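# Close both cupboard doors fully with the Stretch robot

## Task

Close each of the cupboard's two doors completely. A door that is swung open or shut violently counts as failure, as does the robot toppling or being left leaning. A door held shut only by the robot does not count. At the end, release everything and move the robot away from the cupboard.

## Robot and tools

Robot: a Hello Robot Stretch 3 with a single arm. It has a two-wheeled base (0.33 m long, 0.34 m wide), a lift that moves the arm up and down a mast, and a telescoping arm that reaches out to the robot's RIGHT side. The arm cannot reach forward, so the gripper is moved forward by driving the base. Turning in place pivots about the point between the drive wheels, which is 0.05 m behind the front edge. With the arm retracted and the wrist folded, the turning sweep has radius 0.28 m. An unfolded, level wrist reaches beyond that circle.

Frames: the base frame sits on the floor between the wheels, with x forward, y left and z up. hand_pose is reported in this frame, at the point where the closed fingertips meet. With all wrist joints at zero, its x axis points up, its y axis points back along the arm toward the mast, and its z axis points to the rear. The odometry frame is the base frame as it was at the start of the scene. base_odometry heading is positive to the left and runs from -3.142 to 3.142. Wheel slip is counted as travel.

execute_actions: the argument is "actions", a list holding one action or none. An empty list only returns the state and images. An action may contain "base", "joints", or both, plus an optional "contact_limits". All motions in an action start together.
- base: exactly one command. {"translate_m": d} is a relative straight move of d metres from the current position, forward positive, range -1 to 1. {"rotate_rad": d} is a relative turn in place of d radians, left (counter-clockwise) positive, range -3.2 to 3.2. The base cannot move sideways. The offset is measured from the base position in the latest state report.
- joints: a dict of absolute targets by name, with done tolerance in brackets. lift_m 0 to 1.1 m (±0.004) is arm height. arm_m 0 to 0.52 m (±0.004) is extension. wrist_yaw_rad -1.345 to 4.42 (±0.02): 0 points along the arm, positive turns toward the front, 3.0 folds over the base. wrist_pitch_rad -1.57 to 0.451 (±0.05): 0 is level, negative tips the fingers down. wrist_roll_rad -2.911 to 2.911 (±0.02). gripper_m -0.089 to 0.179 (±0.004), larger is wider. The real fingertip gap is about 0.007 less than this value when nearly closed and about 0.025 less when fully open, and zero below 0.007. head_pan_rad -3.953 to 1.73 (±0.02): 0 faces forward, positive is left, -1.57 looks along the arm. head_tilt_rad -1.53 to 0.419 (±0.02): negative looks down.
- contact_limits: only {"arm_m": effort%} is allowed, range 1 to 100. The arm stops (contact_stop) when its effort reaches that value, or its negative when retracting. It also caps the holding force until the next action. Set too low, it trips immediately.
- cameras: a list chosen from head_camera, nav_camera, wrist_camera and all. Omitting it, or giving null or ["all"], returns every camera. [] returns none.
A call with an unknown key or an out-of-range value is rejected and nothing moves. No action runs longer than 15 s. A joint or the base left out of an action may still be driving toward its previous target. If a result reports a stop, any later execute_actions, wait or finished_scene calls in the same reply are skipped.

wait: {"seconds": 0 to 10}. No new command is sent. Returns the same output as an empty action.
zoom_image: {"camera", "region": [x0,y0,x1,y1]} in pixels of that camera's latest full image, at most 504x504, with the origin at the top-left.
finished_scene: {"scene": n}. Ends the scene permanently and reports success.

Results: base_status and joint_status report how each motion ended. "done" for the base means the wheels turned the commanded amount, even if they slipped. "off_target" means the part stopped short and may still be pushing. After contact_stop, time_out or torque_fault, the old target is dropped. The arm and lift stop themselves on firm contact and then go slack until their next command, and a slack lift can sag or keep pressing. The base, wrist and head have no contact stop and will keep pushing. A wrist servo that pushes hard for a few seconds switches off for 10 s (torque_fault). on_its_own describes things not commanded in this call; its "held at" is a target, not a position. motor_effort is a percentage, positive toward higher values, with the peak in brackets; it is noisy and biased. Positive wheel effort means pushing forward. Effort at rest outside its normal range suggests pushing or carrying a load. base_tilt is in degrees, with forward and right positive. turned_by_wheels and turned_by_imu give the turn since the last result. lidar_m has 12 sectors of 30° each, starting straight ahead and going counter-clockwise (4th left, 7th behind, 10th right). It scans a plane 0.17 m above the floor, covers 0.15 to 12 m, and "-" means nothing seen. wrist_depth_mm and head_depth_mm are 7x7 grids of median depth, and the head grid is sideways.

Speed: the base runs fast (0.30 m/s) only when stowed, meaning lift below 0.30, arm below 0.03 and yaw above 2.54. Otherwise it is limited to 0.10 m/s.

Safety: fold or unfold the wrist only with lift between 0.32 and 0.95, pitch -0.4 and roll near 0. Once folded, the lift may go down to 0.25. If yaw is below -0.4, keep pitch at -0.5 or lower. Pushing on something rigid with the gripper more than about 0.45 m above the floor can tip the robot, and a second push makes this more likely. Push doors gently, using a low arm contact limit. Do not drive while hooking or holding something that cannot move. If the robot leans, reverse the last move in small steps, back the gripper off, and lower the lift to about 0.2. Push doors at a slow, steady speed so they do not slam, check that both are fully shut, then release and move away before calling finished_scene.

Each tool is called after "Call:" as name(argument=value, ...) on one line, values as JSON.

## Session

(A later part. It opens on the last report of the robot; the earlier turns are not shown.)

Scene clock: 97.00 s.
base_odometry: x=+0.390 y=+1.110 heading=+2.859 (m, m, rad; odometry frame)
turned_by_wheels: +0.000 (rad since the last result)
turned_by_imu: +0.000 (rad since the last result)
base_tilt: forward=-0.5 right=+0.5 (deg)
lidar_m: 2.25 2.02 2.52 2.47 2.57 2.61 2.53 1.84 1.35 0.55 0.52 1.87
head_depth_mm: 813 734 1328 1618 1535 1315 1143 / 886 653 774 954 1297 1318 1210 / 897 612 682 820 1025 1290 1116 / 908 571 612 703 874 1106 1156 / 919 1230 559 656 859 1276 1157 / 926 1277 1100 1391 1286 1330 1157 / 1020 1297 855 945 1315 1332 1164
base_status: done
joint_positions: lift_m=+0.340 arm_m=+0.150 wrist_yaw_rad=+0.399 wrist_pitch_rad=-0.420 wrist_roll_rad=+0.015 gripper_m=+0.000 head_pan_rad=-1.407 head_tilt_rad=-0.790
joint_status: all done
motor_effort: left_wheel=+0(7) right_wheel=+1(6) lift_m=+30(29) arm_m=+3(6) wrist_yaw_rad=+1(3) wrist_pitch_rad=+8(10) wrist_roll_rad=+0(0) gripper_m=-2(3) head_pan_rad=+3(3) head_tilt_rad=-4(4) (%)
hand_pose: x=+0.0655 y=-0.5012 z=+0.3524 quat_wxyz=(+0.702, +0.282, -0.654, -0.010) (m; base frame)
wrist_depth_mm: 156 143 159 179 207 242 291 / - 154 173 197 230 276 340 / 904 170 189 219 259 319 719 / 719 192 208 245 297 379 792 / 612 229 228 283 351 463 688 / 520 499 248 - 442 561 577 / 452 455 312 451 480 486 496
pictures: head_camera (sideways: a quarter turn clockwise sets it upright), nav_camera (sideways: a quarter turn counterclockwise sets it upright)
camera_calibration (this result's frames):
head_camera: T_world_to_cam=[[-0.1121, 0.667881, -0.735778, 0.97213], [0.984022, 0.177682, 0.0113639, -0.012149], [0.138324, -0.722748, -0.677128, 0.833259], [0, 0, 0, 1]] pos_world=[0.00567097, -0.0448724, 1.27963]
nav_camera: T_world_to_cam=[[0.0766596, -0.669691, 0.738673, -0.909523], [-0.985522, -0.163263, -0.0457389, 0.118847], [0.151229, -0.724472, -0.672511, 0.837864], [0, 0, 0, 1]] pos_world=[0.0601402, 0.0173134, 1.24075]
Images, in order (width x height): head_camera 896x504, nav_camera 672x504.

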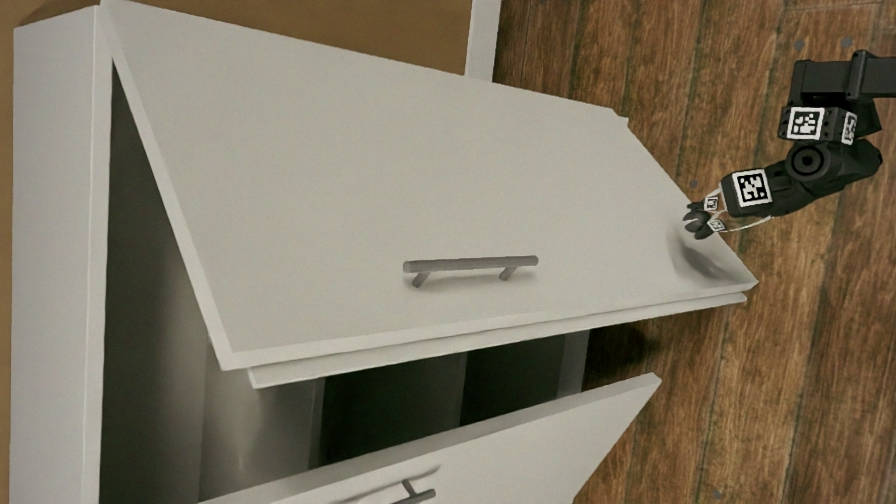

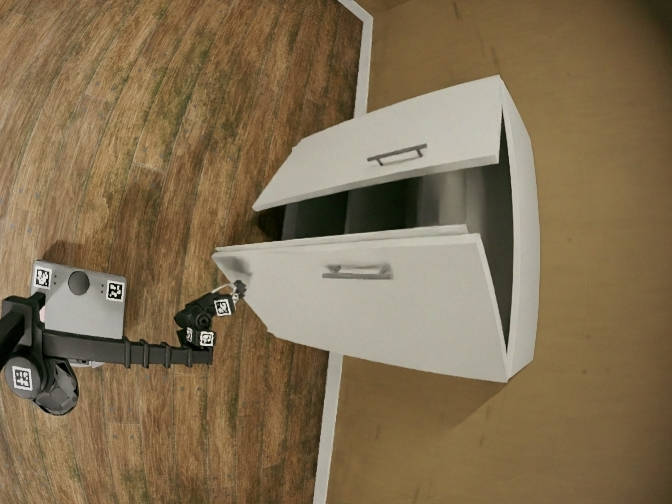

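Call:
execute_actions(actions=[{"joints":{"arm_m":0.21},"base":{"translate_m":0.07}}], cameras=[])

Call:
execute_actions(actions=[{"joints":{"arm_m":0.28},"base":{"translate_m":0.05}}], cameras=[])

Call:
execute_actions(actions=[{"joints":{"arm_m":0.34}}], cameras=[])

Call:
execute_actions(actions=[{"joints":{"arm_m":0.38}}], cameras=[])

Call:
execute_actions(actions=[{"joints":{"arm_m":0.42}}], cameras=[])

Call:
execute_actions(actions=[{"joints":{"arm_m":0.45}}], cameras=[])

Call:
execute_actions(actions=[{"joints":{"arm_m":0.48}}], cameras=["head_camera"])

Call:
execute_actions(actions=[{"joints":{"arm_m":0.18}}], cameras=[])

Call:
execute_actions(actions=[{"joints":{"wrist_yaw_rad":0,"head_pan_rad":-1.7},"base":{"translate_m":0.38}}], cameras=["head_camera"])

Scene clock: 100.10 s.
base_odometry: x=+0.322 y=+1.129 heading=+2.859 (m, m, rad; odometry frame)
turned_by_wheels: +0.000 (rad since the last result)
turned_by_imu: +0.000 (rad since the last result)
base_tilt: forward=-0.5 right=+0.6 (deg)
lidar_m: 2.18 1.97 2.53 2.45 2.57 2.68 2.59 1.84 1.35 0.64 0.63 1.87
head_depth_mm: 807 707 832 1048 1494 1314 1144 / 884 670 786 942 1181 1346 1129 / 894 649 743 885 1097 1301 1137 / 903 626 705 830 1015 1269 1154 / 914 617 687 844 1435 1300 1159 / 922 1258 1053 960 1159 1331 1159 / 1021 678 779 1023 1432 1333 1159
base_status: done
joint_positions: lift_m=+0.340 arm_m=+0.210 wrist_yaw_rad=+0.398 wrist_pitch_rad=-0.421 wrist_roll_rad=+0.015 gripper_m=+0.000 head_pan_rad=-1.407 head_tilt_rad=-0.790
joint_status: all done
motor_effort: left_wheel=-1(6) right_wheel=+1(9) lift_m=+29(29) arm_m=+4(5) wrist_yaw_rad=+1(1) wrist_pitch_rad=+8(12) wrist_roll_rad=+0(0) gripper_m=-1(2) head_pan_rad=+3(4) head_tilt_rad=-4(4) (%)
hand_pose: x=+0.0654 y=-0.5611 z=+0.3521 quat_wxyz=(+0.702, +0.282, -0.653, -0.010) (m; base frame)
wrist_depth_mm: 382 189 190 197 204 212 222 / - 223 206 215 224 234 245 / 920 318 228 238 248 260 274 / 732 377 253 266 278 296 312 / 609 583 280 293 317 339 367 / 516 528 329 - 371 396 565 / 455 462 449 461 479 487 502
pictures: none
No camera images: the call's "cameras" was empty. Leave "cameras" out to get every camera's image.

Scene clock: 101.93 s.
base_odometry: x=+0.274 y=+1.143 heading=+2.859 (m, m, rad; odometry frame)
turned_by_wheels: +0.000 (rad since the last result)
turned_by_imu: +0.000 (rad since the last result)
base_tilt: forward=-0.7 right=+0.6 (deg)
lidar_m: 2.13 1.93 2.54 2.45 2.57 2.75 2.65 1.84 0.86 0.62 0.65 1.87
head_depth_mm: 871 676 794 967 1409 1320 1146 / 881 646 754 905 1131 1369 1155 / 892 629 715 848 1036 1265 1151 / 904 615 681 803 985 1270 1155 / 914 1237 1090 1312 1439 1300 1159 / 922 1198 760 923 1218 1327 1161 / 1023 690 842 1081 1494 1329 1165
base_status: done
joint_positions: lift_m=+0.340 arm_m=+0.280 wrist_yaw_rad=+0.399 wrist_pitch_rad=-0.421 wrist_roll_rad=+0.015 gripper_m=+0.000 head_pan_rad=-1.407 head_tilt_rad=-0.790
joint_status: all done
motor_effort: left_wheel=-1(6) right_wheel=+1(5) lift_m=+29(29) arm_m=+3(4) wrist_yaw_rad=+1(1) wrist_pitch_rad=+8(8) wrist_roll_rad=+0(0) gripper_m=-2(2) head_pan_rad=+3(3) head_tilt_rad=-4(4) (%)
hand_pose: x=+0.0656 y=-0.6311 z=+0.3522 quat_wxyz=(+0.702, +0.282, -0.653, -0.010) (m; base frame)
wrist_depth_mm: 116 115 118 122 126 131 136 / 215 125 129 134 139 144 150 / 249 137 142 148 154 161 168 / 698 156 158 165 173 182 190 / 601 183 176 181 196 208 219 / 522 340 197 - 228 244 259 / 455 461 243 256 273 295 319
pictures: none
No camera images: the call's "cameras" was empty. Leave "cameras" out to get every camera's image.

Scene clock: 103.53 s.
base_odometry: x=+0.274 y=+1.143 heading=+2.859 (m, m, rad; odometry frame)
turned_by_wheels: +0.000 (rad since the last result)
turned_by_imu: +0.000 (rad since the last result)
base_tilt: forward=-0.6 right=+0.6 (deg)
lidar_m: 2.13 1.92 2.54 2.45 2.57 2.73 2.65 1.84 0.86 0.71 0.70 1.87
head_depth_mm: 805 711 828 988 1435 1311 1150 / 816 696 808 962 1175 1265 1153 / 893 682 786 932 1104 1288 1152 / 907 667 761 905 1117 1294 1153 / 912 720 1050 1300 1438 1301 1162 / 923 1189 762 921 1219 1332 1164 / 1018 689 838 1079 1487 1330 1166
base_status: not commanded
joint_positions: lift_m=+0.340 arm_m=+0.340 wrist_yaw_rad=+0.400 wrist_pitch_rad=-0.421 wrist_roll_rad=+0.015 gripper_m=+0.000 head_pan_rad=-1.407 head_tilt_rad=-0.790
joint_status: all done
motor_effort: left_wheel=-1(1) right_wheel=+0(1) lift_m=+29(29) arm_m=+4(1) wrist_yaw_rad=+0(0) wrist_pitch_rad=+8(8) wrist_roll_rad=+0(0) gripper_m=-2(1) head_pan_rad=+4(3) head_tilt_rad=-3(4) (%)
hand_pose: x=+0.0657 y=-0.6910 z=+0.3522 quat_wxyz=(+0.702, +0.282, -0.653, -0.010) (m; base frame)
wrist_depth_mm: 138 134 132 131 129 127 125 / 513 147 144 142 140 138 136 / 547 162 160 157 154 152 149 / 500 182 179 176 172 169 166 / 343 211 200 189 194 190 185 / 272 492 229 - 220 216 211 / 435 447 277 267 257 251 245
pictures: none
No camera images: the call's "cameras" was empty. Leave "cameras" out to get every camera's image.

Scene clock: 104.93 s.
base_odometry: x=+0.274 y=+1.143 heading=+2.859 (m, m, rad; odometry frame)
turned_by_wheels: +0.000 (rad since the last result)
turned_by_imu: +0.000 (rad since the last result)
base_tilt: forward=-0.7 right=+0.6 (deg)
lidar_m: 2.13 1.93 2.53 2.45 2.57 2.74 2.64 1.84 0.86 0.77 0.70 1.87
head_depth_mm: 805 734 847 1004 1438 1307 1145 / 813 732 843 1000 1180 1294 1154 / 824 727 840 998 1161 1317 1152 / 834 726 833 991 1206 1322 1156 / 909 768 1051 1300 1433 1300 1159 / 923 1194 759 922 1221 1329 1163 / 1015 689 839 1081 1487 1336 1165
base_status: not commanded
joint_positions: lift_m=+0.340 arm_m=+0.380 wrist_yaw_rad=+0.401 wrist_pitch_rad=-0.421 wrist_roll_rad=+0.015 gripper_m=+0.000 head_pan_rad=-1.407 head_tilt_rad=-0.790
joint_status: all done
motor_effort: left_wheel=+0(2) right_wheel=+1(5) lift_m=+29(29) arm_m=+4(7) wrist_yaw_rad=+0(1) wrist_pitch_rad=+8(9) wrist_roll_rad=+0(0) gripper_m=-2(1) head_pan_rad=+3(3) head_tilt_rad=-3(3) (%)
hand_pose: x=+0.0658 y=-0.7309 z=+0.3522 quat_wxyz=(+0.702, +0.282, -0.653, -0.010) (m; base frame)
wrist_depth_mm: 503 157 148 140 132 126 121 / 544 173 162 152 144 136 130 / 579 193 179 168 158 149 141 / 567 222 201 187 174 163 154 / 584 574 228 201 194 181 169 / 395 515 268 - 217 204 188 / 321 460 318 283 252 233 212
pictures: none
No camera images: the call's "cameras" was empty. Leave "cameras" out to get every camera's image.

Scene clock: 106.67 s.
base_odometry: x=+0.274 y=+1.143 heading=+2.859 (m, m, rad; odometry frame)
turned_by_wheels: +0.000 (rad since the last result)
turned_by_imu: +0.000 (rad since the last result)
base_tilt: forward=-0.6 right=+0.6 (deg)
lidar_m: 2.13 1.93 2.53 2.45 2.57 2.73 2.64 1.84 0.87 0.82 0.70 1.88
head_depth_mm: 806 755 866 1018 1437 1314 1151 / 815 767 880 1041 1192 1317 1149 / 822 774 892 1056 1230 1319 1154 / 832 789 903 1075 1324 1321 1152 / 908 1219 1092 1305 1440 1299 1155 / 925 1196 762 924 1218 1327 1160 / 1018 691 840 1083 1488 1328 1160
base_status: not commanded
joint_positions: lift_m=+0.340 arm_m=+0.420 wrist_yaw_rad=+0.400 wrist_pitch_rad=-0.421 wrist_roll_rad=+0.015 gripper_m=+0.000 head_pan_rad=-1.407 head_tilt_rad=-0.791
joint_status: all done
motor_effort: left_wheel=-1(5) right_wheel=+1(7) lift_m=+29(29) arm_m=+4(6) wrist_yaw_rad=+0(1) wrist_pitch_rad=+8(10) wrist_roll_rad=+0(0) gripper_m=-2(2) head_pan_rad=+3(3) head_tilt_rad=-3(4) (%)
hand_pose: x=+0.0658 y=-0.7710 z=+0.3522 quat_wxyz=(+0.702, +0.282, -0.653, -0.010) (m; base frame)
wrist_depth_mm: 517 187 167 150 137 126 116 / 546 209 184 164 148 135 125 / 575 620 204 180 161 145 133 / 544 528 230 200 177 158 144 / 588 480 267 211 196 173 156 / 522 517 322 - 219 192 171 / 452 462 445 300 248 215 189
pictures: none
No camera images: the call's "cameras" was empty. Leave "cameras" out to get every camera's image.

Scene clock: 107.87 s.
base_odometry: x=+0.274 y=+1.143 heading=+2.859 (m, m, rad; odometry frame)
turned_by_wheels: +0.000 (rad since the last result)
turned_by_imu: +0.000 (rad since the last result)
base_tilt: forward=-0.6 right=+0.6 (deg)
lidar_m: 2.13 1.92 2.54 2.44 2.57 2.74 2.65 1.84 0.87 0.82 0.70 1.87
head_depth_mm: 805 756 868 1018 1431 1310 1148 / 816 764 882 1042 1185 1320 1151 / 824 776 894 1057 1297 1325 1154 / 834 789 905 1078 1331 1320 1152 / 907 1218 1092 1310 1435 1311 1160 / 922 1195 761 922 1214 1338 1159 / 1021 688 837 1080 1490 1327 1161
base_status: not commanded
joint_positions: lift_m=+0.340 arm_m=+0.450 wrist_yaw_rad=+0.400 wrist_pitch_rad=-0.421 wrist_roll_rad=+0.015 gripper_m=+0.000 head_pan_rad=-1.407 head_tilt_rad=-0.791
joint_status: all done
motor_effort: left_wheel=+0(1) right_wheel=+0(1) lift_m=+30(30) arm_m=+3(7) wrist_yaw_rad=+0(0) wrist_pitch_rad=+8(8) wrist_roll_rad=+0(0) gripper_m=-1(2) head_pan_rad=+3(3) head_tilt_rad=-4(3) (%)
hand_pose: x=+0.0658 y=-0.8010 z=+0.3522 quat_wxyz=(+0.702, +0.282, -0.653, -0.010) (m; base frame)
wrist_depth_mm: 275 153 136 122 111 102 94 / 535 171 149 133 120 110 101 / 569 193 167 146 131 118 108 / 542 222 188 163 144 129 117 / 556 428 218 172 159 141 127 / 522 499 262 - 177 156 139 / 453 460 300 244 200 175 153
pictures: none
No camera images: the call's "cameras" was empty. Leave "cameras" out to get every camera's image.

Scene clock: 109.07 s.
base_odometry: x=+0.274 y=+1.143 heading=+2.859 (m, m, rad; odometry frame)
turned_by_wheels: +0.000 (rad since the last result)
turned_by_imu: +0.000 (rad since the last result)
base_tilt: forward=-0.6 right=+0.5 (deg)
lidar_m: 2.13 1.93 2.54 2.44 2.57 2.74 2.64 1.84 0.87 0.84 0.70 1.87
head_depth_mm: 808 765 872 1021 1424 1309 1151 / 817 777 892 1048 1186 1312 1152 / 825 793 913 1074 1361 1319 1156 / 833 807 924 1108 1379 1326 1156 / 910 1242 1095 1336 1449 1308 1155 / 926 1200 767 918 1218 1335 1165 / 1020 690 841 1080 1494 1334 1165
base_status: not commanded
joint_positions: lift_m=+0.340 arm_m=+0.479 wrist_yaw_rad=+0.417 wrist_pitch_rad=-0.461 wrist_roll_rad=+0.015 gripper_m=+0.000 head_pan_rad=-1.407 head_tilt_rad=-0.791
joint_status: all done
motor_effort: left_wheel=-5(5) right_wheel=+9(9) lift_m=+29(29) arm_m=+13(11) wrist_yaw_rad=-12(12) wrist_pitch_rad=+24(24) wrist_roll_rad=+0(0) gripper_m=-4(4) head_pan_rad=+4(4) head_tilt_rad=-4(4) (%)
hand_pose: x=+0.0671 y=-0.8239 z=+0.3434 quat_wxyz=(+0.702, +0.300, -0.645, -0.018) (m; base frame)
wrist_depth_mm: 372 148 128 112 100 90 82 / 541 168 142 123 108 97 88 / 572 194 160 136 119 105 94 / 509 229 184 153 131 115 102 / 538 421 222 164 146 126 111 / 501 480 269 - 165 140 121 / 442 448 322 239 184 157 134
pictures: head_camera (sideways: a quarter turn clockwise sets it upright)
camera_calibration (this result's frames):
head_camera: T_world_to_cam=[[-0.112234, 0.668293, -0.735383, 0.971616], [0.984007, 0.177769, 0.0113726, -0.0121601], [0.138329, -0.722345, -0.677557, 0.833816], [0, 0, 0, 1]] pos_world=[0.00567312, -0.0448597, 1.27961]
Images, in order (width x height): head_camera 896x504.

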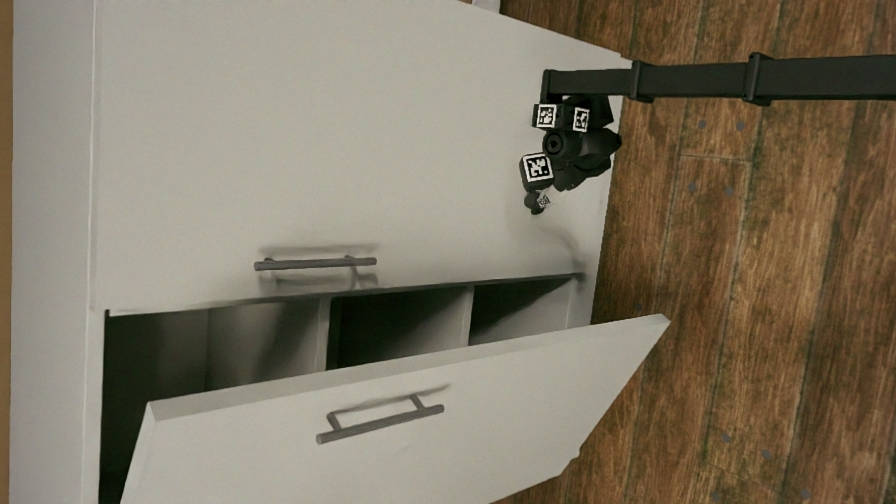

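Scene clock: 112.50 s.
base_odometry: x=+0.274 y=+1.143 heading=+2.859 (m, m, rad; odometry frame)
turned_by_wheels: +0.000 (rad since the last result)
turned_by_imu: +0.001 (rad since the last result)
base_tilt: forward=-0.7 right=+0.7 (deg)
lidar_m: 2.13 1.93 2.53 2.45 2.57 2.73 2.64 1.83 0.87 0.84 0.70 1.87
head_depth_mm: 806 764 874 1026 1428 1312 1146 / 815 778 893 1050 1268 1315 1113 / 825 792 914 1077 1315 1370 1129 / 832 809 925 1108 1383 1315 1156 / 910 1242 1134 1348 1443 1308 1162 / 923 1199 762 920 1218 1337 1161 / 1019 691 839 1085 1491 1325 1160
base_status: not commanded
joint_positions: lift_m=+0.340 arm_m=+0.180 wrist_yaw_rad=+0.401 wrist_pitch_rad=-0.421 wrist_roll_rad=+0.015 gripper_m=+0.000 head_pan_rad=-1.407 head_tilt_rad=-0.791
joint_status: all done
motor_effort: left_wheel=+1(5) right_wheel=-1(9) lift_m=+29(29) arm_m=-4(11) wrist_yaw_rad=-1(12) wrist_pitch_rad=+8(24) wrist_roll_rad=+0(0) gripper_m=-2(4) head_pan_rad=+4(3) head_tilt_rad=-4(3) (%)
hand_pose: x=+0.0659 y=-0.5317 z=+0.3522 quat_wxyz=(+0.702, +0.282, -0.653, -0.009) (m; base frame)
wrist_depth_mm: - 307 890 400 360 325 302 / - 364 906 438 394 353 320 / 900 439 723 484 422 379 341 / 731 685 681 533 465 407 370 / 604 606 615 616 521 447 395 / 518 524 548 - 564 536 537 / 458 457 467 470 481 492 493
pictures: none
No camera images: the call's "cameras" was empty. Leave "cameras" out to get every camera's image.

Scene clock: 117.53 s.
base_odometry: x=-0.090 y=+1.249 heading=+2.859 (m, m, rad; odometry frame)
turned_by_wheels: +0.000 (rad since the last result)
turned_by_imu: +0.001 (rad since the last result)
base_tilt: forward=-0.6 right=+0.6 (deg)
lidar_m: 1.75 1.61 2.51 2.44 2.56 3.13 3.04 1.84 0.87 0.65 0.83 1.81
head_depth_mm: 809 832 960 1144 1410 1315 1145 / 815 824 949 1131 1383 1315 1168 / 827 809 937 1113 1362 1344 1112 / 903 630 711 844 1039 1249 1130 / 914 657 751 897 1120 1304 1158 / 923 672 788 953 1210 1324 1164 / 856 706 832 1017 1530 1338 1167
base_status: done
joint_positions: lift_m=+0.340 arm_m=+0.180 wrist_yaw_rad=+0.002 wrist_pitch_rad=-0.421 wrist_roll_rad=+0.015 gripper_m=+0.000 head_pan_rad=-1.693 head_tilt_rad=-0.791
joint_status: all done
motor_effort: left_wheel=-1(5) right_wheel=+0(4) lift_m=+29(30) arm_m=-4(4) wrist_yaw_rad=-2(1) wrist_pitch_rad=+8(8) wrist_roll_rad=+0(0) gripper_m=-3(2) head_pan_rad=-4(29) head_tilt_rad=-4(4) (%)
hand_pose: x=-0.0210 y=-0.5494 z=+0.3522 quat_wxyz=(+0.687, +0.148, -0.696, -0.148) (m; base frame)
wrist_depth_mm: 369 300 253 220 194 358 358 / 876 338 280 239 212 392 392 / 895 387 312 262 235 435 426 / 722 452 354 291 268 483 477 / 609 597 417 303 520 602 588 / 521 522 544 - 550 566 575 / 458 464 465 465 471 485 500
pictures: head_camera (sideways: a quarter turn clockwise sets it upright)
camera_calibration (this result's frames):
head_camera: T_world_to_cam=[[0.0809588, 0.672799, -0.735383, 0.970438], [0.994172, -0.1072, 0.0113726, -0.0122221], [-0.0711813, -0.732018, -0.677557, 0.835094], [0, 0, 0, 1]] pos_world=[-0.00697137, -0.0429151, 1.27961]
Images, in order (width x height): head_camera 896x504.

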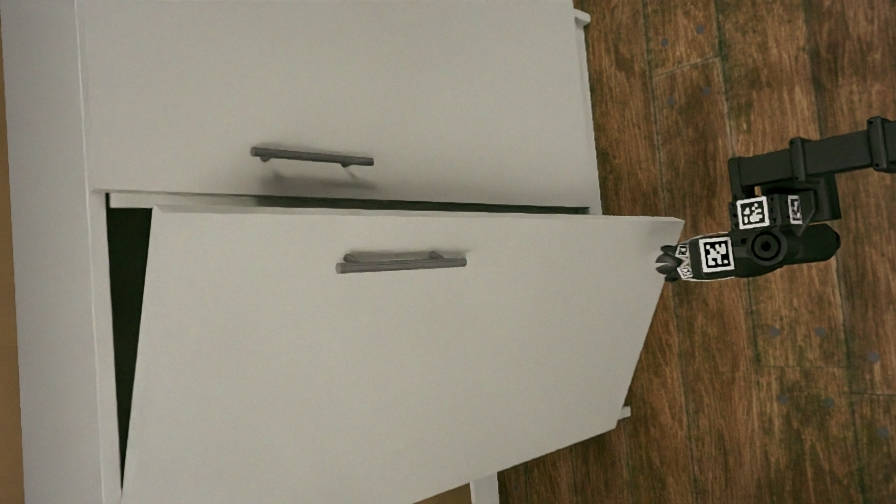

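Call:
execute_actions(actions=[{"joints":{"arm_m":0.30}}], cameras=[])

Call:
execute_actions(actions=[{"joints":{"arm_m":0.35}}], cameras=[])

Call:
execute_actions(actions=[{"joints":{"arm_m":0.39}}], cameras=[])

Call:
execute_actions(actions=[{"joints":{"arm_m":0.43}}], cameras=[])

Call:
execute_actions(actions=[{"joints":{"arm_m":0.462}}], cameras=[])

Call:
execute_actions(actions=[{"joints":{"arm_m":0.18}}])

Scene clock: 120.17 s.
base_odometry: x=-0.090 y=+1.249 heading=+2.859 (m, m, rad; odometry frame)
turned_by_wheels: +0.000 (rad since the last result)
turned_by_imu: +0.000 (rad since the last result)
base_tilt: forward=-0.6 right=+0.6 (deg)
lidar_m: 1.75 1.61 2.52 2.44 2.56 3.14 3.02 1.85 0.87 0.68 0.84 1.81
head_depth_mm: 805 832 960 1149 1409 1314 1149 / 817 821 949 1122 1388 1313 1152 / 825 812 916 1079 1364 1319 1134 / 905 656 745 884 1065 1269 1156 / 914 672 781 933 1157 1326 1159 / 924 695 813 976 1235 1324 1158 / 855 719 846 1036 1536 1338 1164
base_status: not commanded
joint_positions: lift_m=+0.340 arm_m=+0.300 wrist_yaw_rad=+0.001 wrist_pitch_rad=-0.421 wrist_roll_rad=+0.015 gripper_m=+0.000 head_pan_rad=-1.693 head_tilt_rad=-0.791
joint_status: all done
motor_effort: left_wheel=+0(1) right_wheel=+1(1) lift_m=+29(30) arm_m=+4(5) wrist_yaw_rad=-1(1) wrist_pitch_rad=+8(9) wrist_roll_rad=+0(0) gripper_m=-2(3) head_pan_rad=-4(4) head_tilt_rad=-3(2) (%)
hand_pose: x=-0.0213 y=-0.6686 z=+0.3521 quat_wxyz=(+0.687, +0.147, -0.696, -0.149) (m; base frame)
wrist_depth_mm: 202 178 156 139 125 114 107 / 231 200 172 151 135 122 269 / 270 225 192 167 148 132 305 / 330 262 217 185 161 148 339 / 566 309 252 194 178 363 380 / 515 380 307 - 197 435 436 / 460 459 346 277 233 486 501
pictures: none
No camera images: the call's "cameras" was empty. Leave "cameras" out to get every camera's image.

Scene clock: 121.63 s.
base_odometry: x=-0.090 y=+1.249 heading=+2.859 (m, m, rad; odometry frame)
turned_by_wheels: +0.000 (rad since the last result)
turned_by_imu: +0.000 (rad since the last result)
base_tilt: forward=-0.6 right=+0.6 (deg)
lidar_m: 1.75 1.61 2.50 2.44 2.57 3.14 3.04 1.84 0.87 0.77 0.86 1.81
head_depth_mm: 808 829 960 1141 1425 1315 1143 / 815 820 949 1127 1380 1318 1147 / 824 781 920 1083 1325 1295 1140 / 831 725 834 994 1158 1299 1156 / 841 734 850 1005 1234 1334 1160 / 850 743 863 1021 1257 1328 1162 / 857 750 869 1037 1532 1335 1161
base_status: not commanded
joint_positions: lift_m=+0.340 arm_m=+0.350 wrist_yaw_rad=+0.001 wrist_pitch_rad=-0.421 wrist_roll_rad=+0.015 gripper_m=+0.000 head_pan_rad=-1.693 head_tilt_rad=-0.791
joint_status: all done
motor_effort: left_wheel=-1(1) right_wheel=+1(0) lift_m=+30(30) arm_m=+4(5) wrist_yaw_rad=-1(1) wrist_pitch_rad=+8(11) wrist_roll_rad=+0(0) gripper_m=-3(2) head_pan_rad=-4(4) head_tilt_rad=-4(3) (%)
hand_pose: x=-0.0213 y=-0.7186 z=+0.3521 quat_wxyz=(+0.687, +0.147, -0.696, -0.149) (m; base frame)
wrist_depth_mm: 184 175 164 155 147 139 134 / 205 193 181 169 159 150 220 / 231 215 199 186 174 164 250 / 265 244 224 207 193 183 277 / 311 281 256 225 215 300 313 / 372 333 299 - 242 364 360 / 457 459 354 315 283 480 483
pictures: none
No camera images: the call's "cameras" was empty. Leave "cameras" out to get every camera's image.

Scene clock: 123.00 s.
base_odometry: x=-0.090 y=+1.249 heading=+2.859 (m, m, rad; odometry frame)
turned_by_wheels: +0.000 (rad since the last result)
turned_by_imu: +0.000 (rad since the last result)
base_tilt: forward=-0.6 right=+0.6 (deg)
lidar_m: 1.75 1.61 2.51 2.43 2.56 3.14 3.02 1.85 0.87 0.78 0.86 1.81
head_depth_mm: 805 829 961 1147 1408 1314 1148 / 815 820 948 1127 1383 1317 1160 / 824 781 921 1079 1326 1319 1143 / 830 735 844 1003 1152 1294 1151 / 841 743 855 1018 1254 1331 1160 / 849 746 861 1024 1259 1328 1165 / 859 754 872 1036 1531 1332 1167
base_status: not commanded
joint_positions: lift_m=+0.340 arm_m=+0.390 wrist_yaw_rad=+0.001 wrist_pitch_rad=-0.421 wrist_roll_rad=+0.015 gripper_m=+0.000 head_pan_rad=-1.693 head_tilt_rad=-0.791
joint_status: all done
motor_effort: left_wheel=-1(1) right_wheel=+1(1) lift_m=+30(29) arm_m=+3(4) wrist_yaw_rad=-1(1) wrist_pitch_rad=+8(8) wrist_roll_rad=+0(0) gripper_m=-2(2) head_pan_rad=-5(4) head_tilt_rad=-3(4) (%)
hand_pose: x=-0.0213 y=-0.7586 z=+0.3522 quat_wxyz=(+0.687, +0.147, -0.696, -0.149) (m; base frame)
wrist_depth_mm: 146 139 132 125 119 114 108 / 163 154 145 136 129 123 117 / 183 171 160 150 142 134 128 / 208 193 178 167 156 147 147 / 242 223 203 181 175 163 259 / 290 261 237 - 197 188 299 / 429 319 282 254 227 339 348
pictures: none
No camera images: the call's "cameras" was empty. Leave "cameras" out to get every camera's image.

Scene clock: 124.37 s.
base_odometry: x=-0.090 y=+1.249 heading=+2.859 (m, m, rad; odometry frame)
turned_by_wheels: +0.000 (rad since the last result)
turned_by_imu: +0.000 (rad since the last result)
base_tilt: forward=-0.7 right=+0.6 (deg)
lidar_m: 1.75 1.61 2.52 2.44 2.57 3.12 3.02 1.85 0.87 0.84 0.87 1.82
head_depth_mm: 804 829 961 1141 1409 1311 1152 / 814 819 948 1127 1384 1320 1157 / 825 810 935 1111 1324 1318 1144 / 833 796 918 1085 1234 1326 1157 / 842 786 906 1071 1302 1325 1155 / 848 779 897 1059 1280 1328 1162 / 855 774 888 1051 1531 1335 1164
base_status: not commanded
joint_positions: lift_m=+0.340 arm_m=+0.430 wrist_yaw_rad=+0.000 wrist_pitch_rad=-0.421 wrist_roll_rad=+0.015 gripper_m=+0.000 head_pan_rad=-1.693 head_tilt_rad=-0.791
joint_status: all done
motor_effort: left_wheel=+0(2) right_wheel=+1(2) lift_m=+30(29) arm_m=+4(3) wrist_yaw_rad=+0(1) wrist_pitch_rad=+8(9) wrist_roll_rad=+0(0) gripper_m=-2(2) head_pan_rad=-4(4) head_tilt_rad=-4(3) (%)
hand_pose: x=-0.0216 y=-0.7986 z=+0.3522 quat_wxyz=(+0.686, +0.147, -0.696, -0.149) (m; base frame)
wrist_depth_mm: 139 138 137 136 134 133 132 / 153 151 150 148 147 145 147 / 169 167 165 164 162 160 162 / 189 186 185 182 180 178 184 / 214 212 207 200 204 203 207 / 248 244 236 - 232 238 237 / 294 288 284 280 274 282 276
pictures: none
No camera images: the call's "cameras" was empty. Leave "cameras" out to get every camera's image.

Scene clock: 125.73 s.
base_odometry: x=-0.090 y=+1.249 heading=+2.859 (m, m, rad; odometry frame)
turned_by_wheels: +0.000 (rad since the last result)
turned_by_imu: +0.000 (rad since the last result)
base_tilt: forward=-0.6 right=+0.5 (deg)
lidar_m: 1.75 1.60 2.51 2.44 2.56 3.13 3.02 1.85 0.87 0.84 0.87 1.81
head_depth_mm: 807 829 964 1151 1411 1323 1150 / 820 816 948 1127 1386 1318 1161 / 829 813 937 1112 1320 1346 1145 / 836 801 925 1096 1304 1324 1159 / 845 794 912 1076 1310 1327 1163 / 853 786 902 1061 1286 1332 1159 / 864 773 891 1052 1530 1338 1165
base_status: not commanded
joint_positions: lift_m=+0.340 arm_m=+0.461 wrist_yaw_rad=+0.001 wrist_pitch_rad=-0.465 wrist_roll_rad=+0.015 gripper_m=+0.000 head_pan_rad=-1.693 head_tilt_rad=-0.791
joint_status: all done
on_its_own: arm_m is at rest, and its effort (+16) is outside its rest range (-14 to +14)
motor_effort: left_wheel=-2(3) right_wheel=+2(2) lift_m=+30(29) arm_m=+16(15) wrist_yaw_rad=-1(1) wrist_pitch_rad=+25(26) wrist_roll_rad=+0(0) gripper_m=-1(2) head_pan_rad=-4(4) head_tilt_rad=-4(4) (%)
hand_pose: x=-0.0213 y=-0.8238 z=+0.3425 quat_wxyz=(+0.683, +0.162, -0.693, -0.164) (m; base frame)
wrist_depth_mm: 116 115 115 114 113 112 112 / 128 127 126 125 124 123 122 / 143 142 140 139 138 137 135 / 161 160 158 157 156 154 152 / 185 184 181 174 178 176 174 / 217 216 207 - 208 205 202 / 264 260 258 252 248 244 241
pictures: none
No camera images: the call's "cameras" was empty. Leave "cameras" out to get every camera's image.

Scene clock: 129.03 s.
base_odometry: x=-0.090 y=+1.249 heading=+2.859 (m, m, rad; odometry frame)
turned_by_wheels: +0.000 (rad since the last result)
turned_by_imu: +0.000 (rad since the last result)
base_tilt: forward=-0.6 right=+0.6 (deg)
lidar_m: 1.75 1.61 2.51 2.44 2.56 3.14 3.03 1.85 0.87 0.84 0.87 1.82
head_depth_mm: 805 829 962 1147 1413 1315 1145 / 815 821 949 1123 1383 1319 1158 / 825 813 936 1107 1355 1350 1114 / 831 804 921 1094 1335 1357 1135 / 844 793 911 1078 1307 1327 1158 / 852 785 900 1062 1284 1329 1158 / 857 776 886 1048 1523 1333 1163
base_status: not commanded
joint_positions: lift_m=+0.340 arm_m=+0.180 wrist_yaw_rad=+0.001 wrist_pitch_rad=-0.421 wrist_roll_rad=+0.015 gripper_m=+0.000 head_pan_rad=-1.693 head_tilt_rad=-0.791
joint_status: all done
motor_effort: left_wheel=-1(2) right_wheel=+1(2) lift_m=+30(29) arm_m=-5(11) wrist_yaw_rad=-1(1) wrist_pitch_rad=+8(25) wrist_roll_rad=+0(0) gripper_m=-2(2) head_pan_rad=-4(4) head_tilt_rad=-4(3) (%)
hand_pose: x=-0.0213 y=-0.5494 z=+0.3522 quat_wxyz=(+0.687, +0.147, -0.696, -0.149) (m; base frame)
wrist_depth_mm: 386 369 364 366 361 361 357 / 868 405 398 397 399 393 390 / 886 448 441 439 438 430 431 / 720 500 494 486 489 481 476 / 613 598 606 566 610 603 584 / 523 531 549 - 564 568 576 / 458 465 469 470 482 488 501
pictures: head_camera (sideways: a quarter turn clockwise sets it upright), nav_camera (sideways: a quarter turn counterclockwise sets it upright), wrist_camera
camera_calibration (this result's frames):
head_camera: T_world_to_cam=[[0.080974, 0.672797, -0.735383, 0.970437], [0.99417, -0.107222, 0.0113726, -0.0122221], [-0.0711979, -0.732016, -0.677557, 0.835095], [0, 0, 0, 1]] pos_world=[-0.00697235, -0.0429148, 1.27961]
nav_camera: T_world_to_cam=[[-0.115485, -0.664534, 0.73828, -0.907839], [-0.991537, 0.121498, -0.0457391, 0.118883], [-0.0593045, -0.737314, -0.672942, 0.839709], [0, 0, 0, 1]] pos_world=[0.0628339, 0.00139586, 1.24075]
wrist_camera: T_world_to_cam=[[-0.998986, 0.0251214, 0.0373687, -0.0284112], [-0.015934, 0.578977, -0.815188, 0.634726], [-0.0421143, -0.814957, -0.577989, -0.0844902], [0, 0, 0, 1]] pos_world=[-0.0218269, -0.435634, 0.469649]
Images, in order (width x height): head_camera 896x504, nav_camera 672x504, wrist_camera 644x364.

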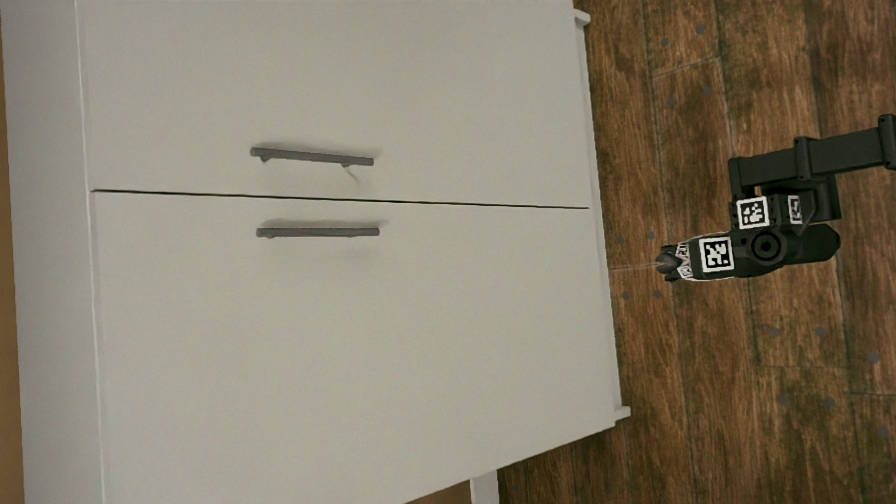

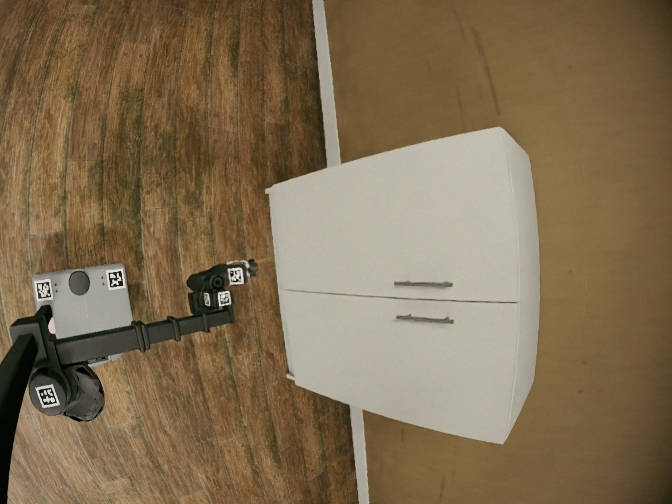

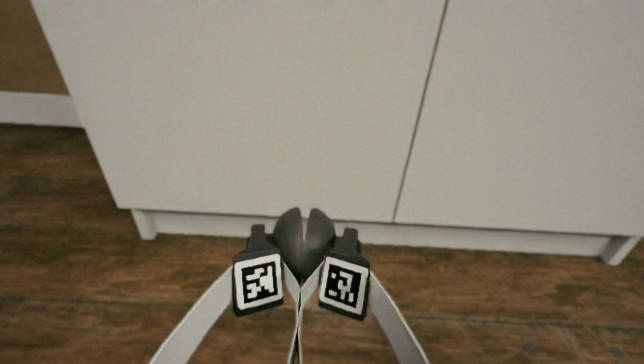

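Call:
finished_scene(scene=2)

The scene is finished: the task was done.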